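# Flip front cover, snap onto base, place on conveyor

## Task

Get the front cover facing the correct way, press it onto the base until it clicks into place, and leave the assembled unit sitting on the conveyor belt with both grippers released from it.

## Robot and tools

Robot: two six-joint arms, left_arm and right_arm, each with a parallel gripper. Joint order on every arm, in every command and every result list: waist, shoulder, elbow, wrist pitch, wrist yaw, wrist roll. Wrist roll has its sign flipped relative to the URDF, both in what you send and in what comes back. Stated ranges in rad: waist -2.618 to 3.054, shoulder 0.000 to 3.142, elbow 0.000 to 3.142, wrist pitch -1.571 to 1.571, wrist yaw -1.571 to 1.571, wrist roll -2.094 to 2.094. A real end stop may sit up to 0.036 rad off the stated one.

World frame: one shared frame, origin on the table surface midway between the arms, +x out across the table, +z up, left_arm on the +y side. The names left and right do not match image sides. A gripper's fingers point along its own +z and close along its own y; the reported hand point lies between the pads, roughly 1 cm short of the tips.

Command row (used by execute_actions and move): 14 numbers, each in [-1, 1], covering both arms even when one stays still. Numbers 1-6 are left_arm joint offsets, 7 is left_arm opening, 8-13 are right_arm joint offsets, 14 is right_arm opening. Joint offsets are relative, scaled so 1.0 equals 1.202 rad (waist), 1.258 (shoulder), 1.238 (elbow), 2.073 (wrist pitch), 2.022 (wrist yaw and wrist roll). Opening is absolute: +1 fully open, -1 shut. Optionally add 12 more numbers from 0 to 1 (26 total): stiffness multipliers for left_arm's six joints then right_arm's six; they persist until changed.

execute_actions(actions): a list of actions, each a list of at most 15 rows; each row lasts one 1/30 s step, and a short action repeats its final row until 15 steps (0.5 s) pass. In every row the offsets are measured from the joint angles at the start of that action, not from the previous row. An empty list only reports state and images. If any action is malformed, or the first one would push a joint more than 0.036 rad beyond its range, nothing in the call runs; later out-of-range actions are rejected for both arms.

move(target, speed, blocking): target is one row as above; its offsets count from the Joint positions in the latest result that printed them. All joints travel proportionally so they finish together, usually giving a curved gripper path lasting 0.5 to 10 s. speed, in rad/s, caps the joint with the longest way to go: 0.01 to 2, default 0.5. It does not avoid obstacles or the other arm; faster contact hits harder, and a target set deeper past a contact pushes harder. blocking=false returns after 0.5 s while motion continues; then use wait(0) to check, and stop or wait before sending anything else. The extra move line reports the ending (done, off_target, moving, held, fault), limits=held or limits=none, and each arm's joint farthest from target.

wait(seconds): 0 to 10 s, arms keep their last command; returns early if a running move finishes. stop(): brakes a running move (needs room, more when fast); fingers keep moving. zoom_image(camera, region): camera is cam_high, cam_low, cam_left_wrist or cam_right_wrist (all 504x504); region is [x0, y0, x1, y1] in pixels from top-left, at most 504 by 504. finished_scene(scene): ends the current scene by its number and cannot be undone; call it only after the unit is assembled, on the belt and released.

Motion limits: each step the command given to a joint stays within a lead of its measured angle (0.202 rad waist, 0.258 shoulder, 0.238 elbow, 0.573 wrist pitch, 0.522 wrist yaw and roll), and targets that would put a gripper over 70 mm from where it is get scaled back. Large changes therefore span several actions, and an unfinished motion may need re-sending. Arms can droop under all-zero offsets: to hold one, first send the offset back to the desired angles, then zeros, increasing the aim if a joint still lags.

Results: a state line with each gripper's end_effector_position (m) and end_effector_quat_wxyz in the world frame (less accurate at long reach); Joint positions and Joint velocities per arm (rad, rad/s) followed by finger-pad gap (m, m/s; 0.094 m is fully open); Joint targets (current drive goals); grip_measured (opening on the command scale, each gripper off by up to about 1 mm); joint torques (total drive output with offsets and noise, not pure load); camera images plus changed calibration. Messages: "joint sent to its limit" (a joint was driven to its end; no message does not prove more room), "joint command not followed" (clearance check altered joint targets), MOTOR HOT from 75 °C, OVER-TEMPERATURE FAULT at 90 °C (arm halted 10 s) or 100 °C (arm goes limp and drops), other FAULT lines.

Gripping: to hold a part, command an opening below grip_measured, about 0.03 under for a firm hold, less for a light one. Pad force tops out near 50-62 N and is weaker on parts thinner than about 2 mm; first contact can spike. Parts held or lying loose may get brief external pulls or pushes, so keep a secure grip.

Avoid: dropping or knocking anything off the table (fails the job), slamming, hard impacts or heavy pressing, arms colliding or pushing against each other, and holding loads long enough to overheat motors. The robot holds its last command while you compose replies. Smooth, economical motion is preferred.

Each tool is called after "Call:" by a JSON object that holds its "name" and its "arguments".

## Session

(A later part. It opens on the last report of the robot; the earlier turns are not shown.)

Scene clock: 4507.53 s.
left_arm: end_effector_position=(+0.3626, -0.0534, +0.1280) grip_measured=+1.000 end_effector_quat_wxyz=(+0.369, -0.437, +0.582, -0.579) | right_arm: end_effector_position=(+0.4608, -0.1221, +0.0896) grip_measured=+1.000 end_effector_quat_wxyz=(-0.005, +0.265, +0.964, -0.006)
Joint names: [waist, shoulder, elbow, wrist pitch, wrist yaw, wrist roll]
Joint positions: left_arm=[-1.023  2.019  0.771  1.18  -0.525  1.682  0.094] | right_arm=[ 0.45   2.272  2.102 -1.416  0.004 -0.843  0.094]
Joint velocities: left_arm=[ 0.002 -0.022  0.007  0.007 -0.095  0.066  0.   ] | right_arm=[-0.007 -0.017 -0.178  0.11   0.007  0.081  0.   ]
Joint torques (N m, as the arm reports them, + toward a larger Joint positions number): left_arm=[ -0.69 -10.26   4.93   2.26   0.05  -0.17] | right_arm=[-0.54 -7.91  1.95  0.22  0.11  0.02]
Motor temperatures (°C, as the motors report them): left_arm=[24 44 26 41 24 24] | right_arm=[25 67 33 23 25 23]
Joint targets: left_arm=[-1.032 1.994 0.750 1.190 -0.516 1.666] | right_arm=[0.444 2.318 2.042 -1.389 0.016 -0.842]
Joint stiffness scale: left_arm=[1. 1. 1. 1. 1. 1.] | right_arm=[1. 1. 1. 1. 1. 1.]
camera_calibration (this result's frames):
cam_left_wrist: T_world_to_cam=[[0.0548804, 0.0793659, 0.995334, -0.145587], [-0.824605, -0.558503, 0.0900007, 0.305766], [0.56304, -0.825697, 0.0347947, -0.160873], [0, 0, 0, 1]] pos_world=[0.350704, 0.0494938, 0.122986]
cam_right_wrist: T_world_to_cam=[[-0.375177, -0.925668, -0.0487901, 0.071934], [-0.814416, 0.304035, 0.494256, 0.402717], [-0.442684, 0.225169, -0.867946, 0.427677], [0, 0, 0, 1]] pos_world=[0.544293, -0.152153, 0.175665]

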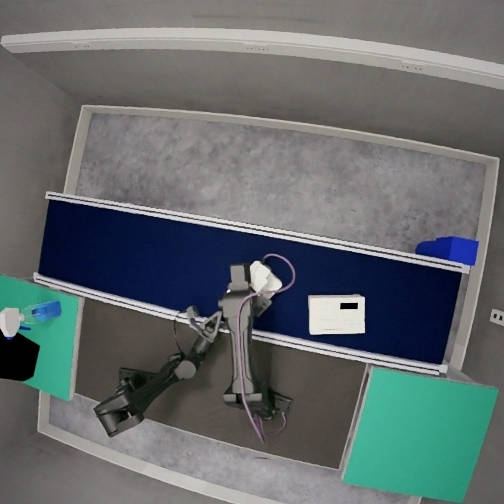

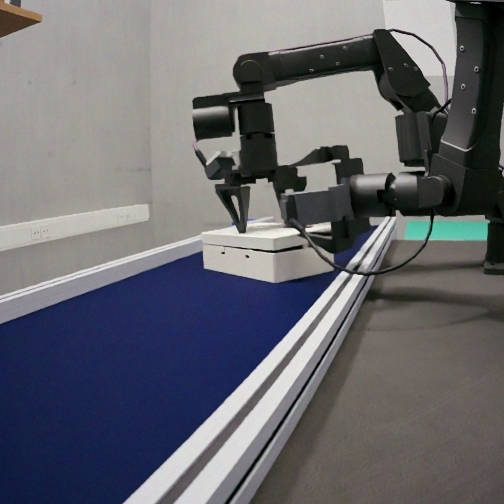

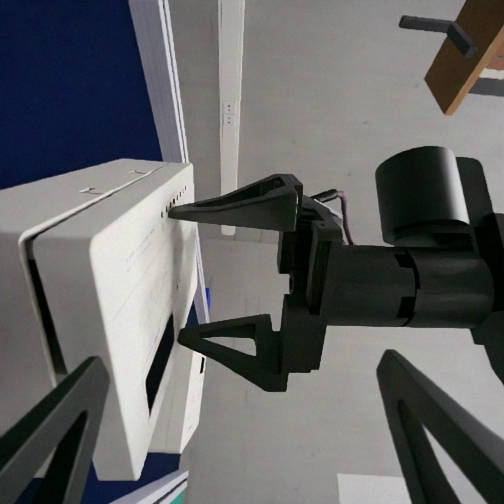

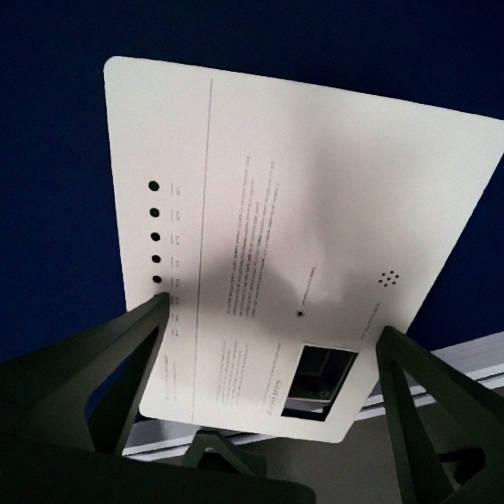

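Call:
{"name": "execute_actions", "arguments": {"actions": []}}

Call:
{"name": "zoom_image", "arguments": {"camera": "cam_low", "region": [190, 200, 350, 300]}}

Call:
{"name": "zoom_image", "arguments": {"camera": "cam_left_wrist", "region": [0, 150, 260, 500]}}

Scene clock: 4515.43 s.
left_arm: end_effector_position=(+0.3626, -0.0534, +0.1280) grip_measured=+1.000 end_effector_quat_wxyz=(+0.369, -0.437, +0.582, -0.579) | right_arm: end_effector_position=(+0.4604, -0.1224, +0.0864) grip_measured=+1.000 end_effector_quat_wxyz=(-0.008, +0.266, +0.964, -0.005)
Joint names: [waist, shoulder, elbow, wrist pitch, wrist yaw, wrist roll]
Joint positions: left_arm=[-1.023  2.019  0.771  1.18  -0.525  1.682  0.094] | right_arm=[ 0.448  2.272  2.09  -1.407 -0.001 -0.842  0.094]
Joint velocities: left_arm=[-0.002 -0.007  0.027  0.007  0.007 -0.051  0.   ] | right_arm=[ 0.017  0.007 -0.017  0.022  0.051 -0.022  0.   ]
Joint torques (N m, as the arm reports them, + toward a larger Joint positions number): left_arm=[ -0.7  -10.22   4.86   2.26   0.05  -0.17] | right_arm=[-0.34 -8.06  2.06  0.3   0.2   0.02]
Motor temperatures (°C, as the motors report them): left_arm=[24 44 26 41 24 24] | right_arm=[25 64 32 23 25 23]
Joint targets: left_arm=[-1.032 1.994 0.750 1.190 -0.516 1.666] | right_arm=[0.444 2.318 2.042 -1.389 0.016 -0.842]
Joint stiffness scale: left_arm=[1. 1. 1. 1. 1. 1.] | right_arm=[1. 1. 1. 1. 1. 1.]
camera_calibration (this result's frames):
cam_left_wrist: T_world_to_cam=[[0.0548804, 0.0793659, 0.995334, -0.145587], [-0.824605, -0.558503, 0.0900007, 0.305766], [0.56304, -0.825697, 0.0347947, -0.160873], [0, 0, 0, 1]] pos_world=[0.350704, 0.0494938, 0.122986]
cam_right_wrist: T_world_to_cam=[[-0.377237, -0.924729, -0.0506701, 0.0726095], [-0.811626, 0.303755, 0.498995, 0.402265], [-0.446044, 0.229365, -0.865122, 0.42665], [0, 0, 0, 1]] pos_world=[0.544184, -0.152905, 0.172055]

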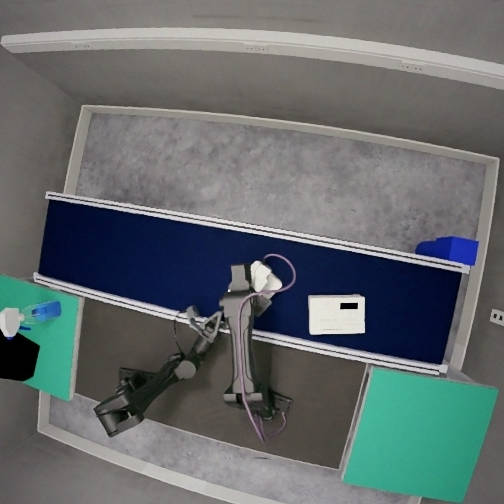

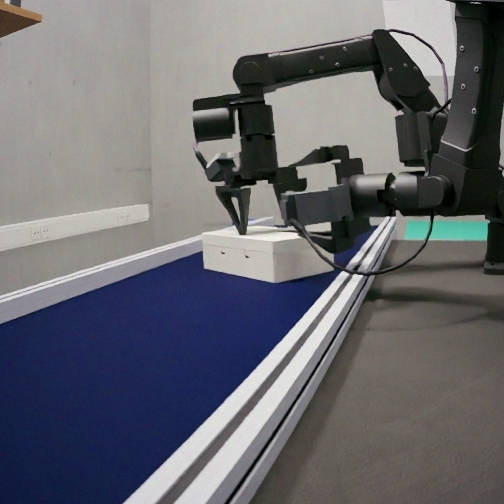

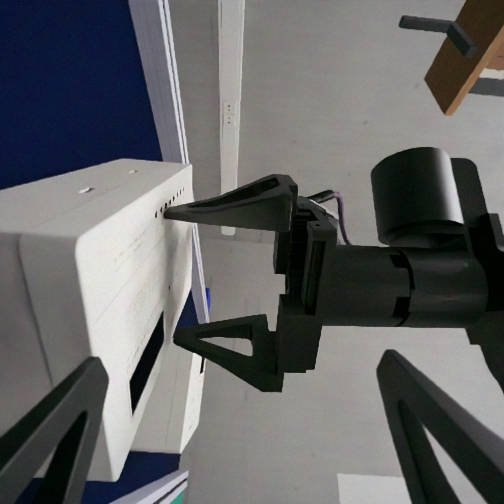

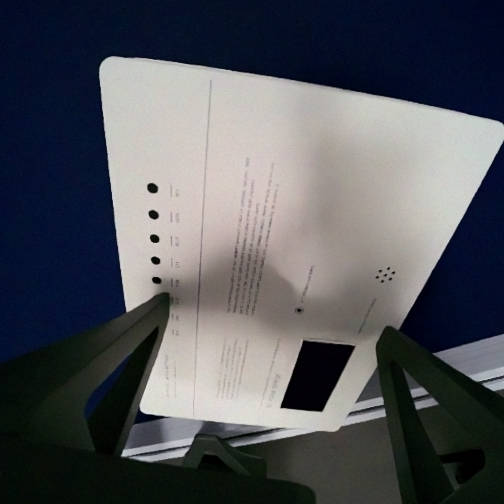

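Region (190, 200, 350, 300) of cam_low's 504x504 image, scaled by 3.150, with more detail than that image has; it fills the top 315 rows of this view, and the rest is white.

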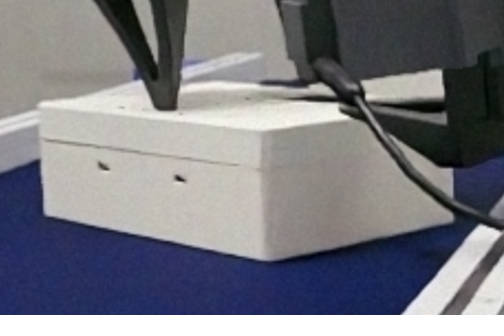

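Region (0, 150, 260, 500) of cam_left_wrist's 504x504 image, scaled by 1.440, with more detail than that image has; it fills the left 374 columns of this view, and the rest is white.

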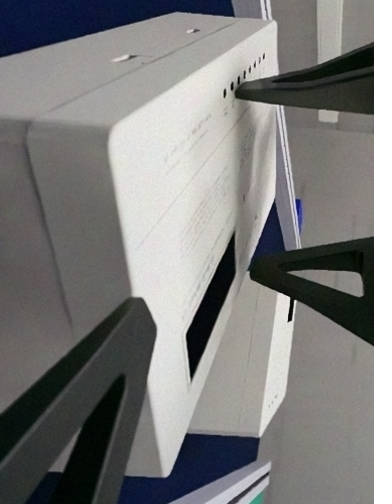

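Call:
{"name": "move", "arguments": {"target": [-0.011,-0.02,-0.017,0.005,0.0045,-0.008,1.0,-0.003,-0.036,0.085,-0.018,0.006,0.0,1.0], "speed": 0.12}}

Scene clock: 4537.03 s.
left_arm: end_effector_position=(+0.3610, -0.0553, +0.1280) grip_measured=+1.000 end_effector_quat_wxyz=(+0.367, -0.436, +0.582, -0.580) | right_arm: end_effector_position=(+0.4690, -0.1196, +0.1093) grip_measured=+1.000 end_effector_quat_wxyz=(+0.015, +0.266, +0.964, +0.010)
Joint names: [waist, shoulder, elbow, wrist pitch, wrist yaw, wrist roll]
Joint positions: left_arm=[-1.028  2.019  0.771  1.18  -0.525  1.683  0.094] | right_arm=[ 0.448  2.26   2.159 -1.434 -0.001 -0.842  0.094]
Joint velocities: left_arm=[ 0.007 -0.022 -0.012 -0.066 -0.037 -0.051  0.   ] | right_arm=[-0.012 -0.002 -0.017 -0.066  0.007 -0.022  0.   ]
Joint torques (N m, as the arm reports them, + toward a larger Joint positions number): left_arm=[ -0.69 -10.27   4.81   2.25   0.04  -0.17] | right_arm=[ -0.35 -13.77   8.95   0.13   0.15   0.02]
Motor temperatures (°C, as the motors report them): left_arm=[24 44 26 41 24 24] | right_arm=[25 61 32 23 25 23]
Joint targets: left_arm=[-1.036 1.994 0.750 1.190 -0.516 1.666] | right_arm=[0.444 2.227 2.195 -1.444 0.012 -0.842]
Joint stiffness scale: left_arm=[1. 1. 1. 1. 1. 1.] | right_arm=[1. 1. 1. 1. 1. 1.]
move: off_target (left_arm, right_arm); limits=none; left_arm: farthest joint: the shoulder, 0.025 radians from its target (0.025 radians at the start); right_arm: farthest joint: the elbow, 0.036 radians from its target (0.105 radians at the start)
camera_calibration (this result's frames):
cam_left_wrist: T_world_to_cam=[[0.0558058, 0.0805145, 0.99519, -0.1456], [-0.827266, -0.554352, 0.0912385, 0.304411], [0.559032, -0.828379, 0.0356709, -0.16034], [0, 0, 0, 1]] pos_world=[0.349589, 0.0476517, 0.122846]
cam_right_wrist: T_world_to_cam=[[-0.373663, -0.923586, -0.0858192, 0.0818412], [-0.83674, 0.295701, 0.460899, 0.411931], [-0.400303, 0.244029, -0.883293, 0.431926], [0, 0, 0, 1]] pos_world=[0.548161, -0.151623, 0.198682]

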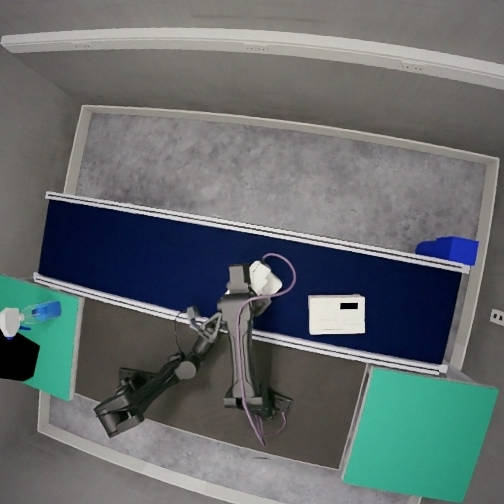

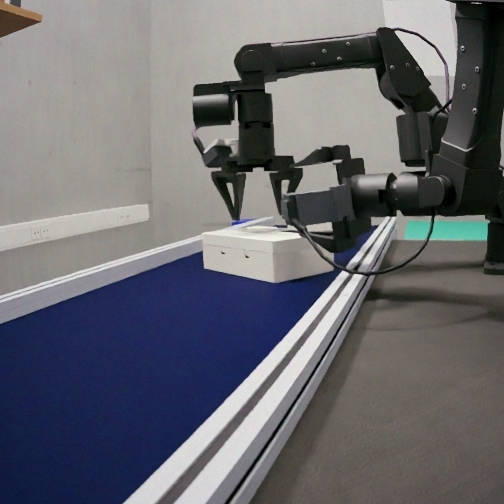

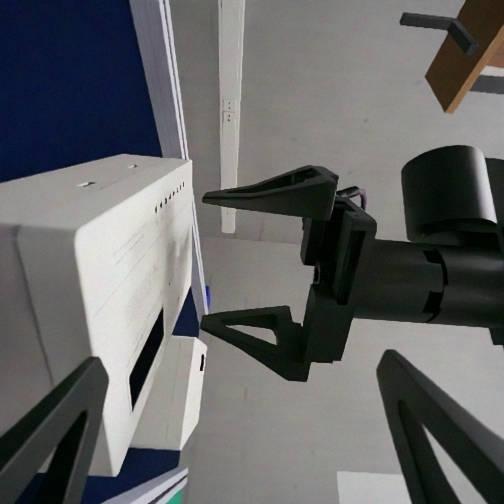

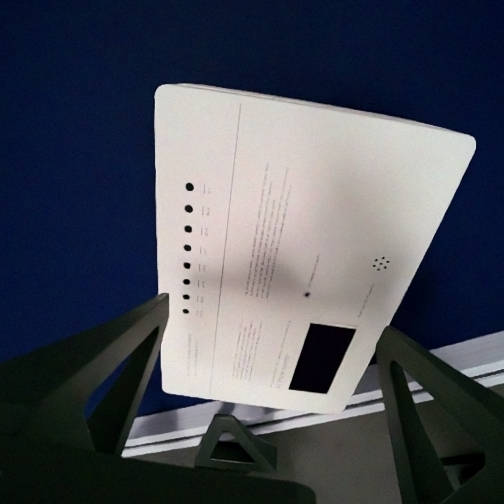

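Call:
{"name": "zoom_image", "arguments": {"camera": "cam_low", "region": [190, 210, 350, 300]}}

Call:
{"name": "zoom_image", "arguments": {"camera": "cam_left_wrist", "region": [0, 140, 220, 500]}}

Call:
{"name": "zoom_image", "arguments": {"camera": "cam_right_wrist", "region": [140, 70, 504, 430]}}

Region (190, 210, 350, 300) of cam_low's 504x504 image, scaled by 3.150, with more detail than that image has; it fills the top 284 rows of this view, and the rest is white.

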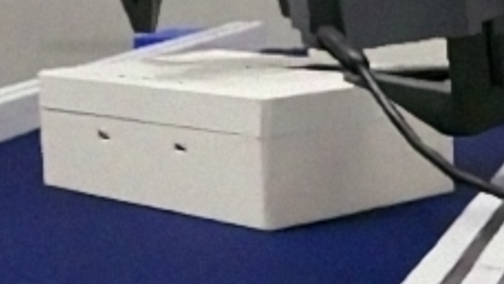

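Region (0, 140, 220, 500) of cam_left_wrist's 504x504 image, scaled by 1.400, with more detail than that image has.

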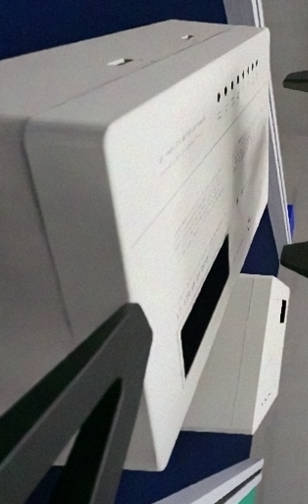

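Region (140, 70, 504, 430) of cam_right_wrist's 504x504 image, scaled by 1.385, with more detail than that image has; it fills the top 498 rows of this view, and the rest is white.

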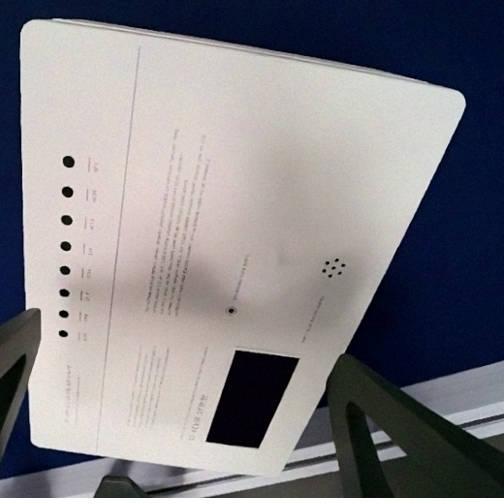

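Call:
{"name": "move", "arguments": {"target": [-0.0466,-0.117,-0.186,0.049,-0.030,-0.008,1.0,-0.491,-0.437,-0.515,0.0714,-0.2196,-0.442,1.0], "speed": 0.5}}

Scene clock: 4582.03 s.
left_arm: end_effector_position=(+0.3196, -0.0259, +0.1312) grip_measured=+1.000 end_effector_quat_wxyz=(+0.368, -0.435, +0.580, -0.582) | right_arm: end_effector_position=(+0.3845, -0.2745, +0.1584) grip_measured=+1.000 end_effector_quat_wxyz=(-0.114, +0.820, +0.528, +0.187)
Joint names: [waist, shoulder, elbow, wrist pitch, wrist yaw, wrist roll]
Joint positions: left_arm=[-1.075  1.895  0.563  1.271 -0.573  1.685  0.094] | right_arm=[-0.14   1.736  1.538 -1.295 -0.435 -1.731  0.094]
Joint velocities: left_arm=[-0.002 -0.017 -0.002  0.095  0.037 -0.066  0.   ] | right_arm=[ 0.002  0.002 -0.017 -0.007  0.007 -0.022  0.   ]
Joint torques (N m, as the arm reports them, + toward a larger Joint positions number): left_arm=[-0.79 -8.77  4.19  2.23 -0.18 -0.18] | right_arm=[-0.27 -9.24  4.79  0.4  -0.37 -0.03]
Motor temperatures (°C, as the motors report them): left_arm=[24 44 26 41 24 24] | right_arm=[25 70 36 23 25 23]
Joint targets: left_arm=[-1.084 1.872 0.541 1.282 -0.585 1.667] | right_arm=[-0.143 1.710 1.522 -1.286 -0.445 -1.736]
Joint stiffness scale: left_arm=[1. 1. 1. 1. 1. 1.] | right_arm=[1. 1. 1. 1. 1. 1.]
move: off_target (left_arm, right_arm); limits=none; left_arm: farthest joint: the shoulder, 0.024 radians from its target (0.147 radians at the start); right_arm: farthest joint: the shoulder, 0.026 radians from its target (0.549 radians at the start)
camera_calibration (this result's frames):
cam_left_wrist: T_world_to_cam=[[0.0502646, 0.0842196, 0.995179, -0.146996], [-0.827574, -0.554304, 0.0887086, 0.286581], [0.559102, -0.828043, 0.0418361, -0.113739], [0, 0, 0, 1]] pos_world=[0.308147, 0.0770519, 0.125624]
cam_right_wrist: T_world_to_cam=[[-0.941933, 0.309387, -0.130544, 0.475527], [0.0815044, 0.58777, 0.804912, 0.0370271], [0.325759, 0.747533, -0.578856, 0.290113], [0, 0, 0, 1]] pos_world=[0.35039, -0.385754, 0.200207]

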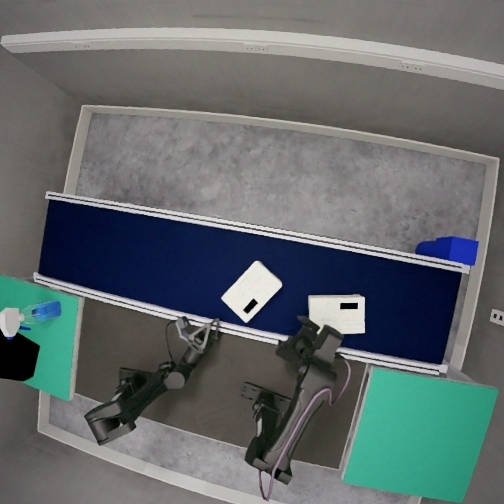

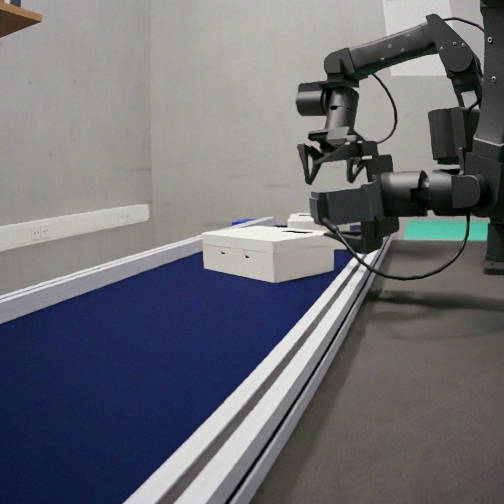

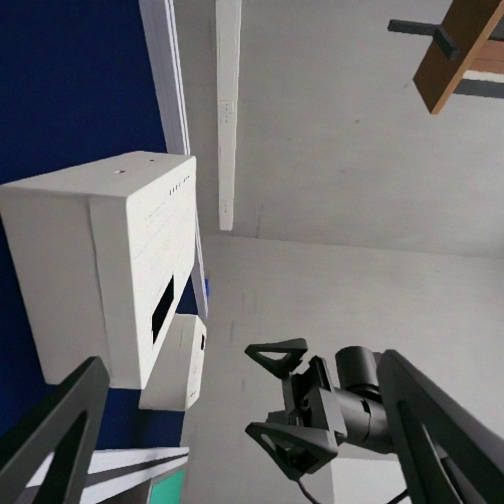

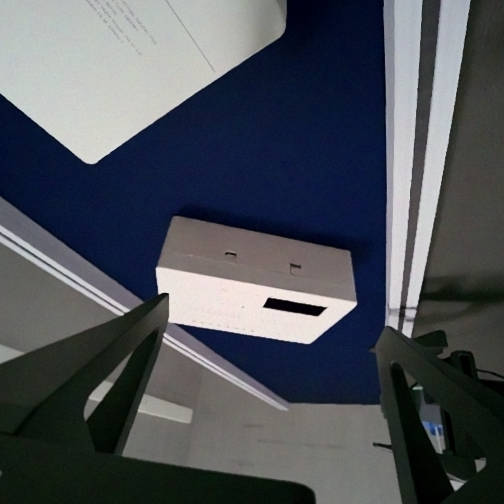

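Call:
{"name": "execute_actions", "arguments": {"actions": []}}

Scene clock: 4621.80 s.
left_arm: end_effector_position=(+0.3196, -0.0259, +0.1312) grip_measured=+1.000 end_effector_quat_wxyz=(+0.368, -0.435, +0.580, -0.582) | right_arm: end_effector_position=(+0.3845, -0.2745, +0.1584) grip_measured=+1.000 end_effector_quat_wxyz=(-0.114, +0.821, +0.528, +0.187)
Joint names: [waist, shoulder, elbow, wrist pitch, wrist yaw, wrist roll]
Joint positions: left_arm=[-1.075  1.895  0.563  1.271 -0.573  1.685  0.094] | right_arm=[-0.14   1.736  1.538 -1.295 -0.435 -1.731  0.094]
Joint velocities: left_arm=[ 0.027 -0.007 -0.012  0.007  0.022  0.051  0.   ] | right_arm=[-0.017 -0.007  0.002 -0.022  0.051 -0.037  0.   ]
Joint torques (N m, as the arm reports them, + toward a larger Joint positions number): left_arm=[-0.63 -8.8   4.24  2.23 -0.18 -0.17] | right_arm=[-0.25 -9.22  4.8   0.4  -0.38 -0.04]
Motor temperatures (°C, as the motors report them): left_arm=[24 42 25 41 24 24] | right_arm=[25 62 33 23 25 23]
Joint targets: left_arm=[-1.084 1.872 0.541 1.282 -0.585 1.667] | right_arm=[-0.143 1.710 1.522 -1.286 -0.445 -1.736]
Joint stiffness scale: left_arm=[1. 1. 1. 1. 1. 1.] | right_arm=[1. 1. 1. 1. 1. 1.]
camera_calibration (this result's frames):
cam_left_wrist: T_world_to_cam=[[0.0502646, 0.0842196, 0.995179, -0.146996], [-0.827574, -0.554304, 0.0887086, 0.286581], [0.559102, -0.828043, 0.0418361, -0.113739], [0, 0, 0, 1]] pos_world=[0.308147, 0.0770519, 0.125624]
cam_right_wrist: T_world_to_cam=[[-0.941758, 0.310055, -0.130223, 0.475593], [0.0821462, 0.587599, 0.804971, 0.0367241], [0.326104, 0.747391, -0.578846, 0.289939], [0, 0, 0, 1]] pos_world=[0.350326, -0.385737, 0.200202]

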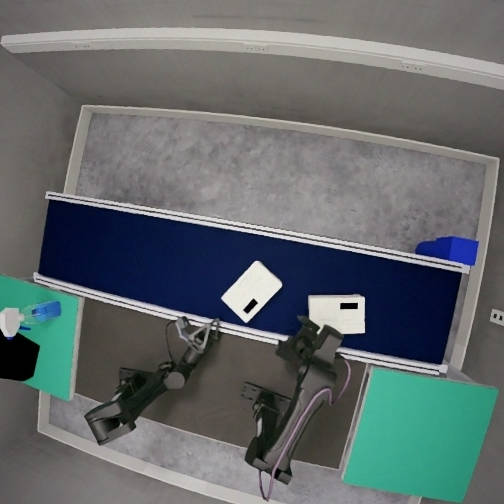

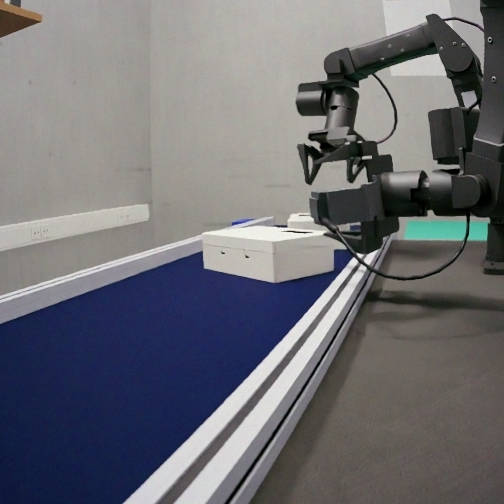

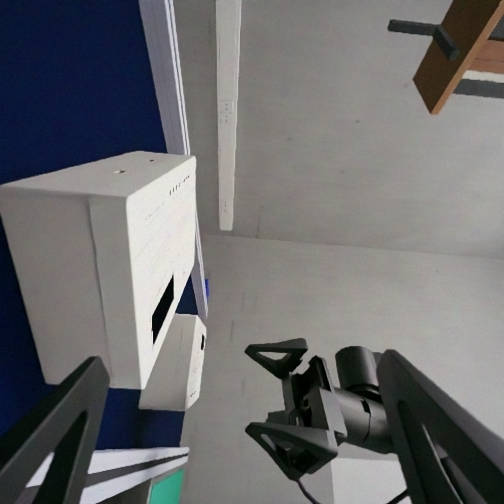

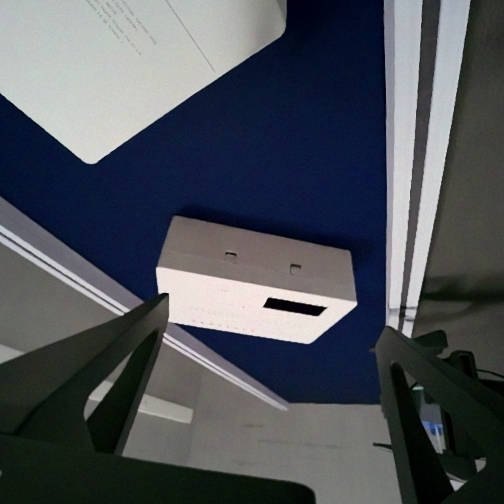

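Call:
{"name": "zoom_image", "arguments": {"camera": "cam_right_wrist", "region": [150, 200, 370, 350]}}

Call:
{"name": "zoom_image", "arguments": {"camera": "cam_low", "region": [190, 205, 350, 295]}}

Region (150, 200, 370, 350) of cam_right_wrist's 504x504 image, scaled by 2.291, with more detail than that image has; it fills the top 344 rows of this view, and the rest is white.

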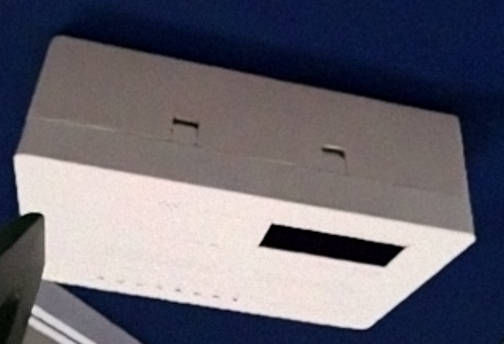

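Region (190, 205, 350, 295) of cam_low's 504x504 image, scaled by 3.150, with more detail than that image has; it fills the top 284 rows of this view, and the rest is white.

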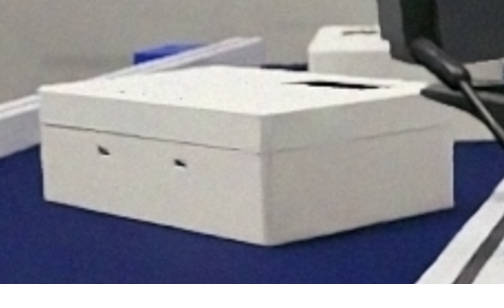

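Call:
{"name": "zoom_image", "arguments": {"camera": "cam_right_wrist", "region": [160, 225, 330, 295]}}

Region (160, 225, 330, 295) of cam_right_wrist's 504x504 image, scaled by 2.965, with more detail than that image has; it fills the top 208 rows of this view, and the rest is white.

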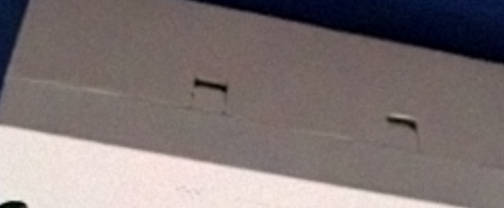

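Call:
{"name": "zoom_image", "arguments": {"camera": "cam_right_wrist", "region": [215, 240, 315, 285]}}

Call:
{"name": "zoom_image", "arguments": {"camera": "cam_low", "region": [200, 235, 280, 275]}}

Region (215, 240, 315, 285) of cam_right_wrist's 504x504 image, scaled by 5.040, with more detail than that image has; it fills the top 227 rows of this view, and the rest is white.

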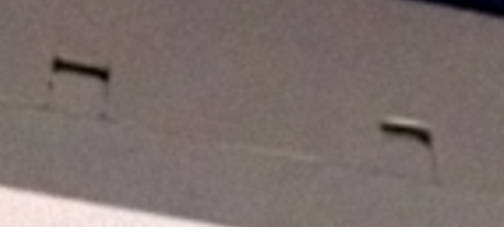

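Region (200, 235, 280, 275) of cam_low's 504x504 image, scaled by 6.300, with more detail than that image has.

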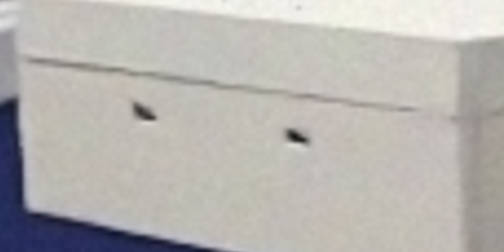

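Call:
{"name": "move", "arguments": {"target": [-0.0075,-0.0183,-0.0178,0.0053,-0.0059,-0.0089,1, 0.4434,0.5,0.68,-0.0941,0.2211,0.4604,1], "speed": 0.55}}

Scene clock: 4744.30 s.
left_arm: end_effector_position=(+0.3196, -0.0259, +0.1312) grip_measured=+1.000 end_effector_quat_wxyz=(+0.368, -0.435, +0.580, -0.582) | right_arm: end_effector_position=(+0.4991, -0.1348, +0.1065) grip_measured=+1.000 end_effector_quat_wxyz=(+0.025, +0.273, +0.961, +0.017)
Joint names: [waist, shoulder, elbow, wrist pitch, wrist yaw, wrist roll]
Joint positions: left_arm=[-1.075  1.895  0.563  1.271 -0.573  1.685  0.094] | right_arm=[ 0.397  2.373  2.342 -1.48  -0.004 -0.806  0.094]
Joint velocities: left_arm=[-0.002  0.012  0.002  0.037  0.051  0.037  0.   ] | right_arm=[-0.027 -0.002 -0.002 -0.022 -0.007  0.081  0.   ]
Joint torques (N m, as the arm reports them, + toward a larger Joint positions number): left_arm=[-0.81 -8.72  4.32  2.25 -0.14 -0.19] | right_arm=[ -0.41 -12.73   8.94   0.16   0.17   0.03]
Motor temperatures (°C, as the motors report them): left_arm=[24 42 25 41 24 24] | right_arm=[25 59 33 23 26 23]
Joint targets: left_arm=[-1.084 1.872 0.541 1.281 -0.584 1.667] | right_arm=[0.393 2.365 2.380 -1.490 0.011 -0.800]
Joint stiffness scale: left_arm=[1. 1. 1. 1. 1. 1.] | right_arm=[1. 1. 1. 1. 1. 1.]
move: off_target (left_arm, right_arm); limits=none; left_arm: farthest joint: the shoulder, 0.023 radians from its target (0.023 radians at the start); right_arm: farthest joint: the elbow, 0.038 radians from its target (0.842 radians at the start)
camera_calibration (this result's frames):
cam_left_wrist: T_world_to_cam=[[0.0502646, 0.0842196, 0.995179, -0.146996], [-0.827574, -0.554304, 0.0887086, 0.286581], [0.559102, -0.828043, 0.0418361, -0.113739], [0, 0, 0, 1]] pos_world=[0.308147, 0.0770519, 0.125624]
cam_right_wrist: T_world_to_cam=[[-0.385191, -0.917266, -0.101252, 0.087065], [-0.842315, 0.304635, 0.444639, 0.448699], [-0.377007, 0.256557, -0.889969, 0.43599], [0, 0, 0, 1]] pos_world=[0.575854, -0.168684, 0.197324]

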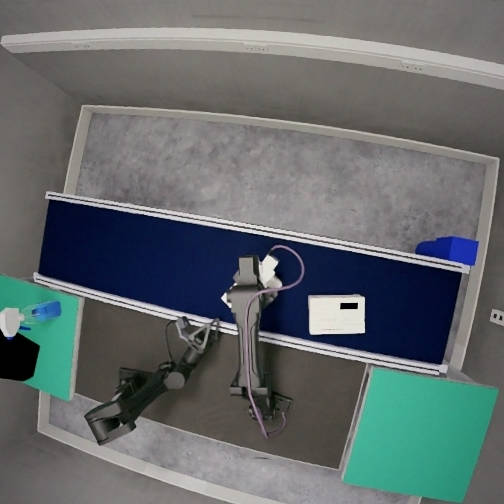

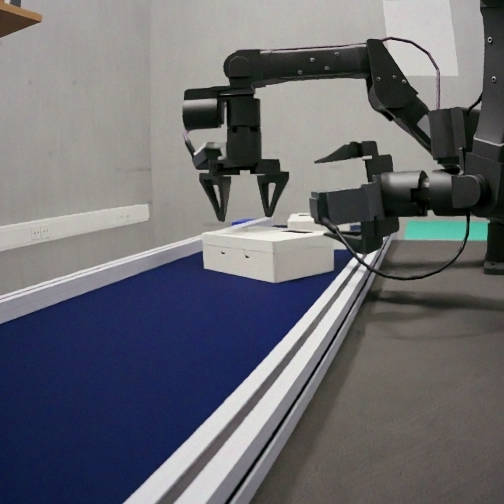

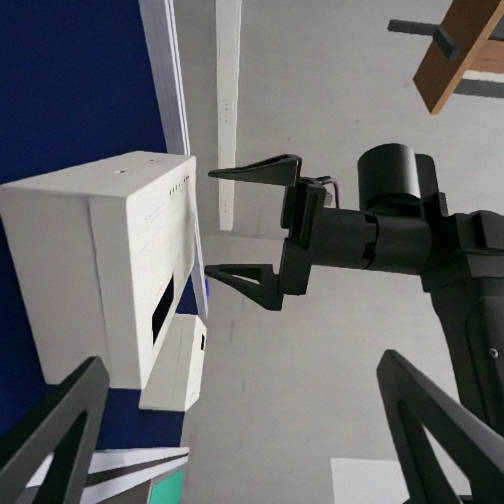

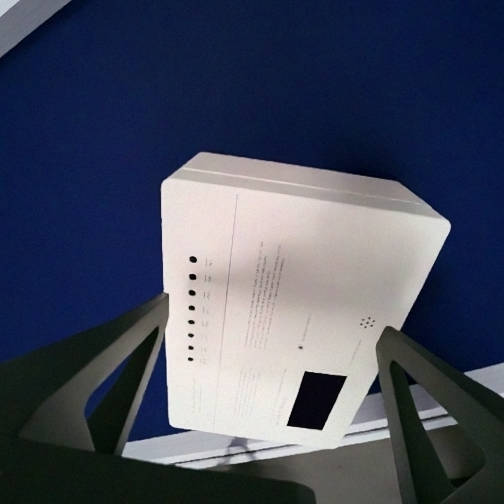

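Call:
{"name": "move", "arguments": {"target": [-0.0075,-0.0183,-0.0178,0.0053,-0.0059,-0.0089,1, -0.0316,-0.0064,-0.0832,0.0449,0.0074,0.003,1], "speed": 0.09}}

Scene clock: 4790.57 s.
left_arm: end_effector_position=(+0.3196, -0.0259, +0.1312) grip_measured=+1.000 end_effector_quat_wxyz=(+0.368, -0.435, +0.580, -0.582) | right_arm: end_effector_position=(+0.5017, -0.1481, +0.0866) grip_measured=+1.000 end_effector_quat_wxyz=(+0.018, +0.286, +0.958, +0.012)
Joint names: [waist, shoulder, elbow, wrist pitch, wrist yaw, wrist roll]
Joint positions: left_arm=[-1.075  1.895  0.563  1.271 -0.573  1.685  0.094] | right_arm=[ 0.368  2.373  2.263 -1.417 -0.004 -0.805  0.094]
Joint velocities: left_arm=[ 0.002 -0.012  0.002  0.022  0.022  0.022  0.   ] | right_arm=[-0.002  0.007 -0.012  0.022  0.037 -0.022  0.   ]
Joint torques (N m, as the arm reports them, + toward a larger Joint positions number): left_arm=[-0.71 -8.7   4.26  2.23 -0.16 -0.17] | right_arm=[ -0.83 -12.78   4.11   0.54   0.16   0.08]
Motor temperatures (°C, as the motors report them): left_arm=[24 41 25 41 24 24] | right_arm=[25 65 36 23 25 23]
Joint targets: left_arm=[-1.084 1.872 0.541 1.281 -0.584 1.667] | right_arm=[0.359 2.365 2.240 -1.387 0.011 -0.800]
Joint stiffness scale: left_arm=[1. 1. 1. 1. 1. 1.] | right_arm=[1. 1. 1. 1. 1. 1.]
move: off_target (left_arm, right_arm); limits=none; left_arm: farthest joint: the shoulder, 0.023 radians from its target (0.023 radians at the start); right_arm: farthest joint: the wrist pitch, 0.030 radians from its target (0.093 radians at the start)
camera_calibration (this result's frames):
cam_left_wrist: T_world_to_cam=[[0.0502646, 0.0842196, 0.995179, -0.146996], [-0.827574, -0.554304, 0.0887086, 0.286581], [0.559102, -0.828043, 0.0418361, -0.113739], [0, 0, 0, 1]] pos_world=[0.308147, 0.0770519, 0.125624]
cam_right_wrist: T_world_to_cam=[[-0.41143, -0.906855, -0.0913166, 0.0877245], [-0.826558, 0.329015, 0.456673, 0.458405], [-0.384092, 0.263367, -0.884936, 0.426739], [0, 0, 0, 1]] pos_world=[0.578898, -0.183658, 0.176306]

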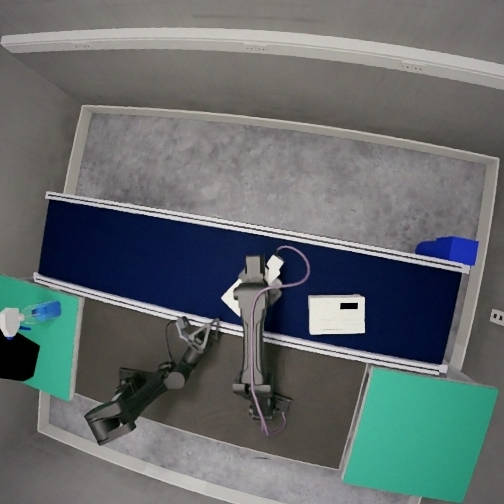

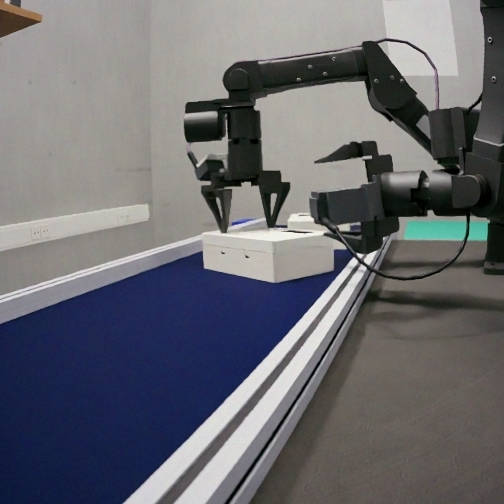

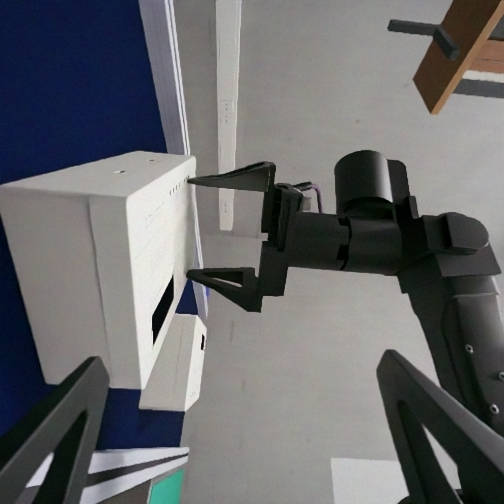

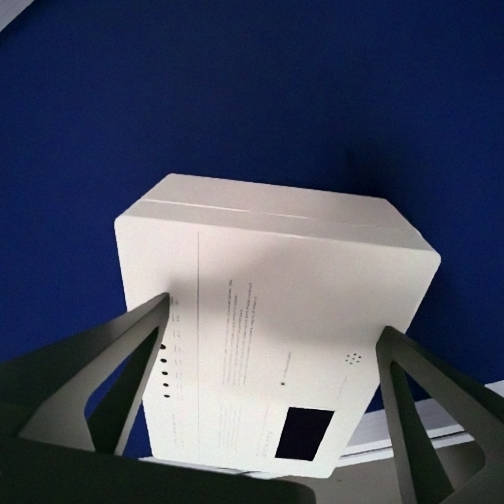

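Call:
{"name": "move", "arguments": {"target": [-0.0075,-0.0183,-0.0178,0.0053,-0.0059,-0.0089,1, -0.0075,0.036,-0.0525,0.006,0.0074,0.0025,1], "speed": 0.08}}

Scene clock: 4803.60 s.
left_arm: end_effector_position=(+0.3196, -0.0259, +0.1312) grip_measured=+1.000 end_effector_quat_wxyz=(+0.368, -0.435, +0.580, -0.582) | right_arm: end_effector_position=(+0.5011, -0.1484, +0.0846) grip_measured=+1.000 end_effector_quat_wxyz=(+0.016, +0.286, +0.958, +0.011)
Joint names: [waist, shoulder, elbow, wrist pitch, wrist yaw, wrist roll]
Joint positions: left_arm=[-1.075  1.895  0.563  1.271 -0.573  1.685  0.094] | right_arm=[ 0.368  2.374  2.256 -1.414 -0.003 -0.805  0.094]
Joint velocities: left_arm=[-0.007  0.002 -0.017 -0.037  0.022  0.022  0.   ] | right_arm=[-0.007 -0.002 -0.012 -0.022  0.066 -0.037  0.   ]
Joint torques (N m, as the arm reports them, + toward a larger Joint positions number): left_arm=[-0.72 -8.74  4.24  2.24 -0.15 -0.2 ] | right_arm=[-0.85 -8.82  1.32  0.33  0.17  0.07]
Motor temperatures (°C, as the motors report them): left_arm=[24 41 25 41 24 24] | right_arm=[25 65 34 23 25 23]
Joint targets: left_arm=[-1.084 1.872 0.541 1.281 -0.584 1.667] | right_arm=[0.359 2.418 2.198 -1.404 0.011 -0.800]
Joint stiffness scale: left_arm=[1. 1. 1. 1. 1. 1.] | right_arm=[1. 1. 1. 1. 1. 1.]
move: off_target (left_arm, right_arm); limits=none; left_arm: farthest joint: the shoulder, 0.023 radians from its target (0.023 radians at the start); right_arm: farthest joint: the elbow, 0.058 radians from its target (0.065 radians at the start)
camera_calibration (this result's frames):
cam_left_wrist: T_world_to_cam=[[0.0502646, 0.0842196, 0.995179, -0.146996], [-0.827574, -0.554304, 0.0887086, 0.286581], [0.559102, -0.828043, 0.0418361, -0.113739], [0, 0, 0, 1]] pos_world=[0.308147, 0.0770519, 0.125624]
cam_right_wrist: T_world_to_cam=[[-0.411778, -0.906985, -0.0884138, 0.0869604], [-0.824922, 0.329769, 0.459082, 0.457966], [-0.387224, 0.261974, -0.883984, 0.426159], [0, 0, 0, 1]] pos_world=[0.578614, -0.183794, 0.174163]

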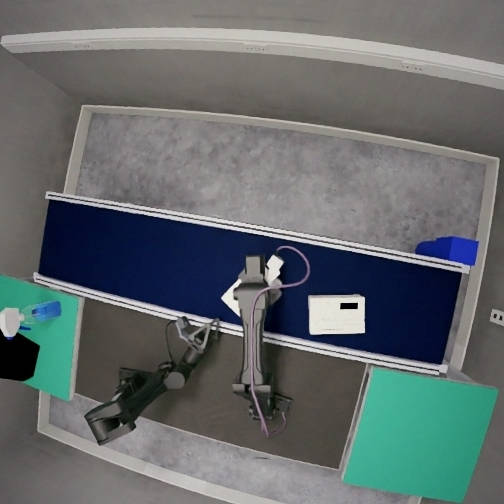

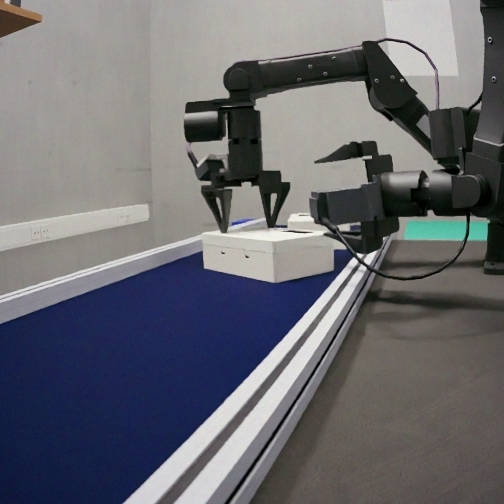

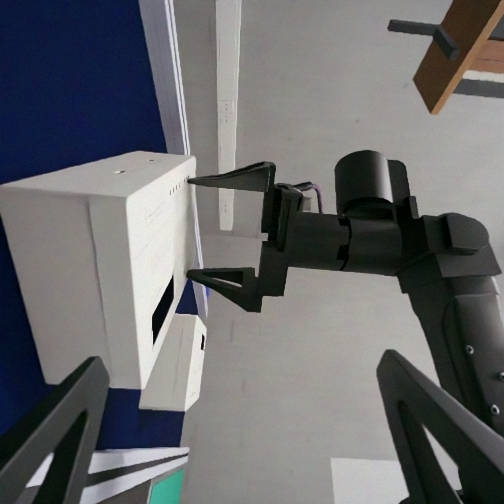

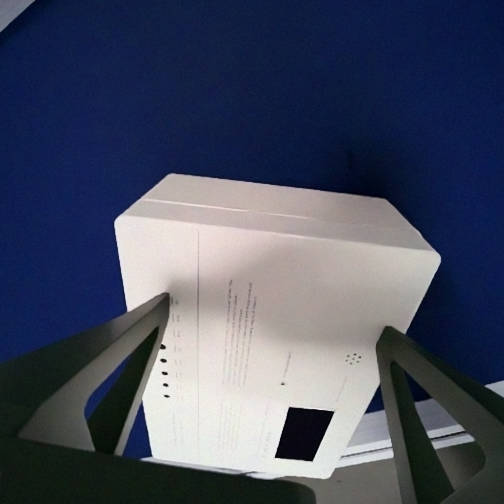

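Call:
{"name": "zoom_image", "arguments": {"camera": "cam_low", "region": [200, 225, 280, 275]}}

Call:
{"name": "zoom_image", "arguments": {"camera": "cam_right_wrist", "region": [100, 160, 450, 300]}}

Region (200, 225, 280, 275) of cam_low's 504x504 image, scaled by 6.300, with more detail than that image has; it fills the top 315 rows of this view, and the rest is white.

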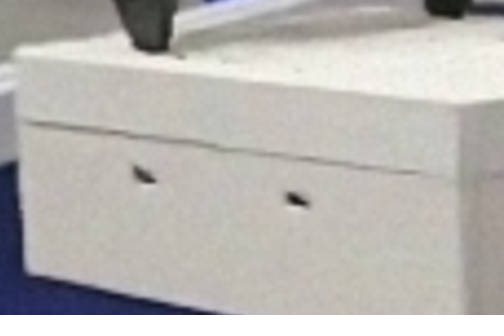

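Region (100, 160, 450, 300) of cam_right_wrist's 504x504 image, scaled by 1.440, with more detail than that image has; it fills the top 202 rows of this view, and the rest is white.

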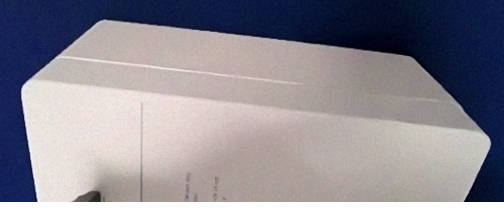

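Call:
{"name": "move", "arguments": {"target": [-0.0075,-0.0183,-0.0178,0.0053,-0.0059,-0.0089,1, -0.0075,0.066,-0.077,0.005,0.007,0.0025,1], "speed": 0.12}}

Scene clock: 4824.13 s.
left_arm: end_effector_position=(+0.3196, -0.0259, +0.1312) grip_measured=+1.000 end_effector_quat_wxyz=(+0.368, -0.435, +0.580, -0.582) | right_arm: end_effector_position=(+0.5005, -0.1488, +0.0831) grip_measured=+1.000 end_effector_quat_wxyz=(+0.016, +0.287, +0.958, +0.010)
Joint names: [waist, shoulder, elbow, wrist pitch, wrist yaw, wrist roll]
Joint positions: left_arm=[-1.075  1.895  0.563  1.271 -0.573  1.684  0.094] | right_arm=[ 0.368  2.371  2.246 -1.408 -0.002 -0.805  0.094]
Joint velocities: left_arm=[ 0.002  0.002 -0.002  0.007 -0.022  0.051  0.   ] | right_arm=[-0.012  0.002 -0.002 -0.007 -0.007  0.037  0.   ]
Joint torques (N m, as the arm reports them, + toward a larger Joint positions number): left_arm=[-0.74 -8.7   4.22  2.24 -0.14 -0.16] | right_arm=[-0.84 -5.75 -0.82  0.29  0.15  0.08]
Motor temperatures (°C, as the motors report them): left_arm=[24 41 25 41 24 24] | right_arm=[25 60 32 23 25 23]
Joint targets: left_arm=[-1.084 1.872 0.541 1.281 -0.584 1.666] | right_arm=[0.359 2.457 2.161 -1.403 0.011 -0.800]
Joint stiffness scale: left_arm=[1. 1. 1. 1. 1. 1.] | right_arm=[1. 1. 1. 1. 1. 1.]
move: off_target (left_arm, right_arm); limits=none; left_arm: farthest joint: the shoulder, 0.023 radians from its target (0.023 radians at the start); right_arm: farthest joint: the shoulder, 0.086 radians from its target (0.083 radians at the start)
camera_calibration (this result's frames):
cam_left_wrist: T_world_to_cam=[[0.0501314, 0.0838642, 0.995215, -0.146968], [-0.827597, -0.554319, 0.0883991, 0.286629], [0.55908, -0.828069, 0.041617, -0.113704], [0, 0, 0, 1]] pos_world=[0.30815, 0.0770542, 0.125659]
cam_right_wrist: T_world_to_cam=[[-0.41231, -0.906969, -0.0860659, 0.0862849], [-0.824076, 0.331003, 0.459714, 0.45801], [-0.388458, 0.260469, -0.883887, 0.425103], [0, 0, 0, 1]] pos_world=[0.578146, -0.184071, 0.172616]

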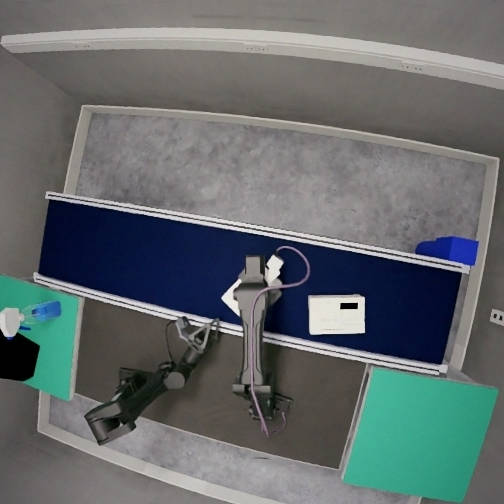

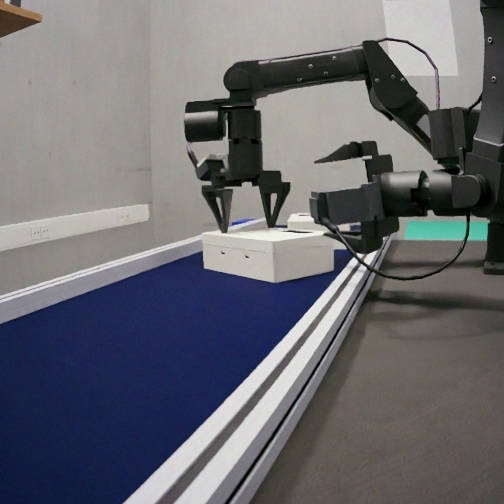

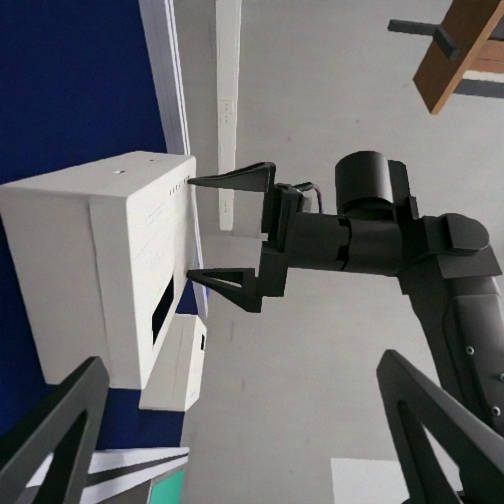

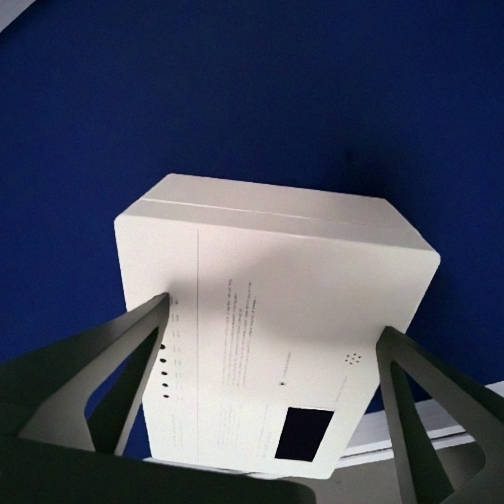

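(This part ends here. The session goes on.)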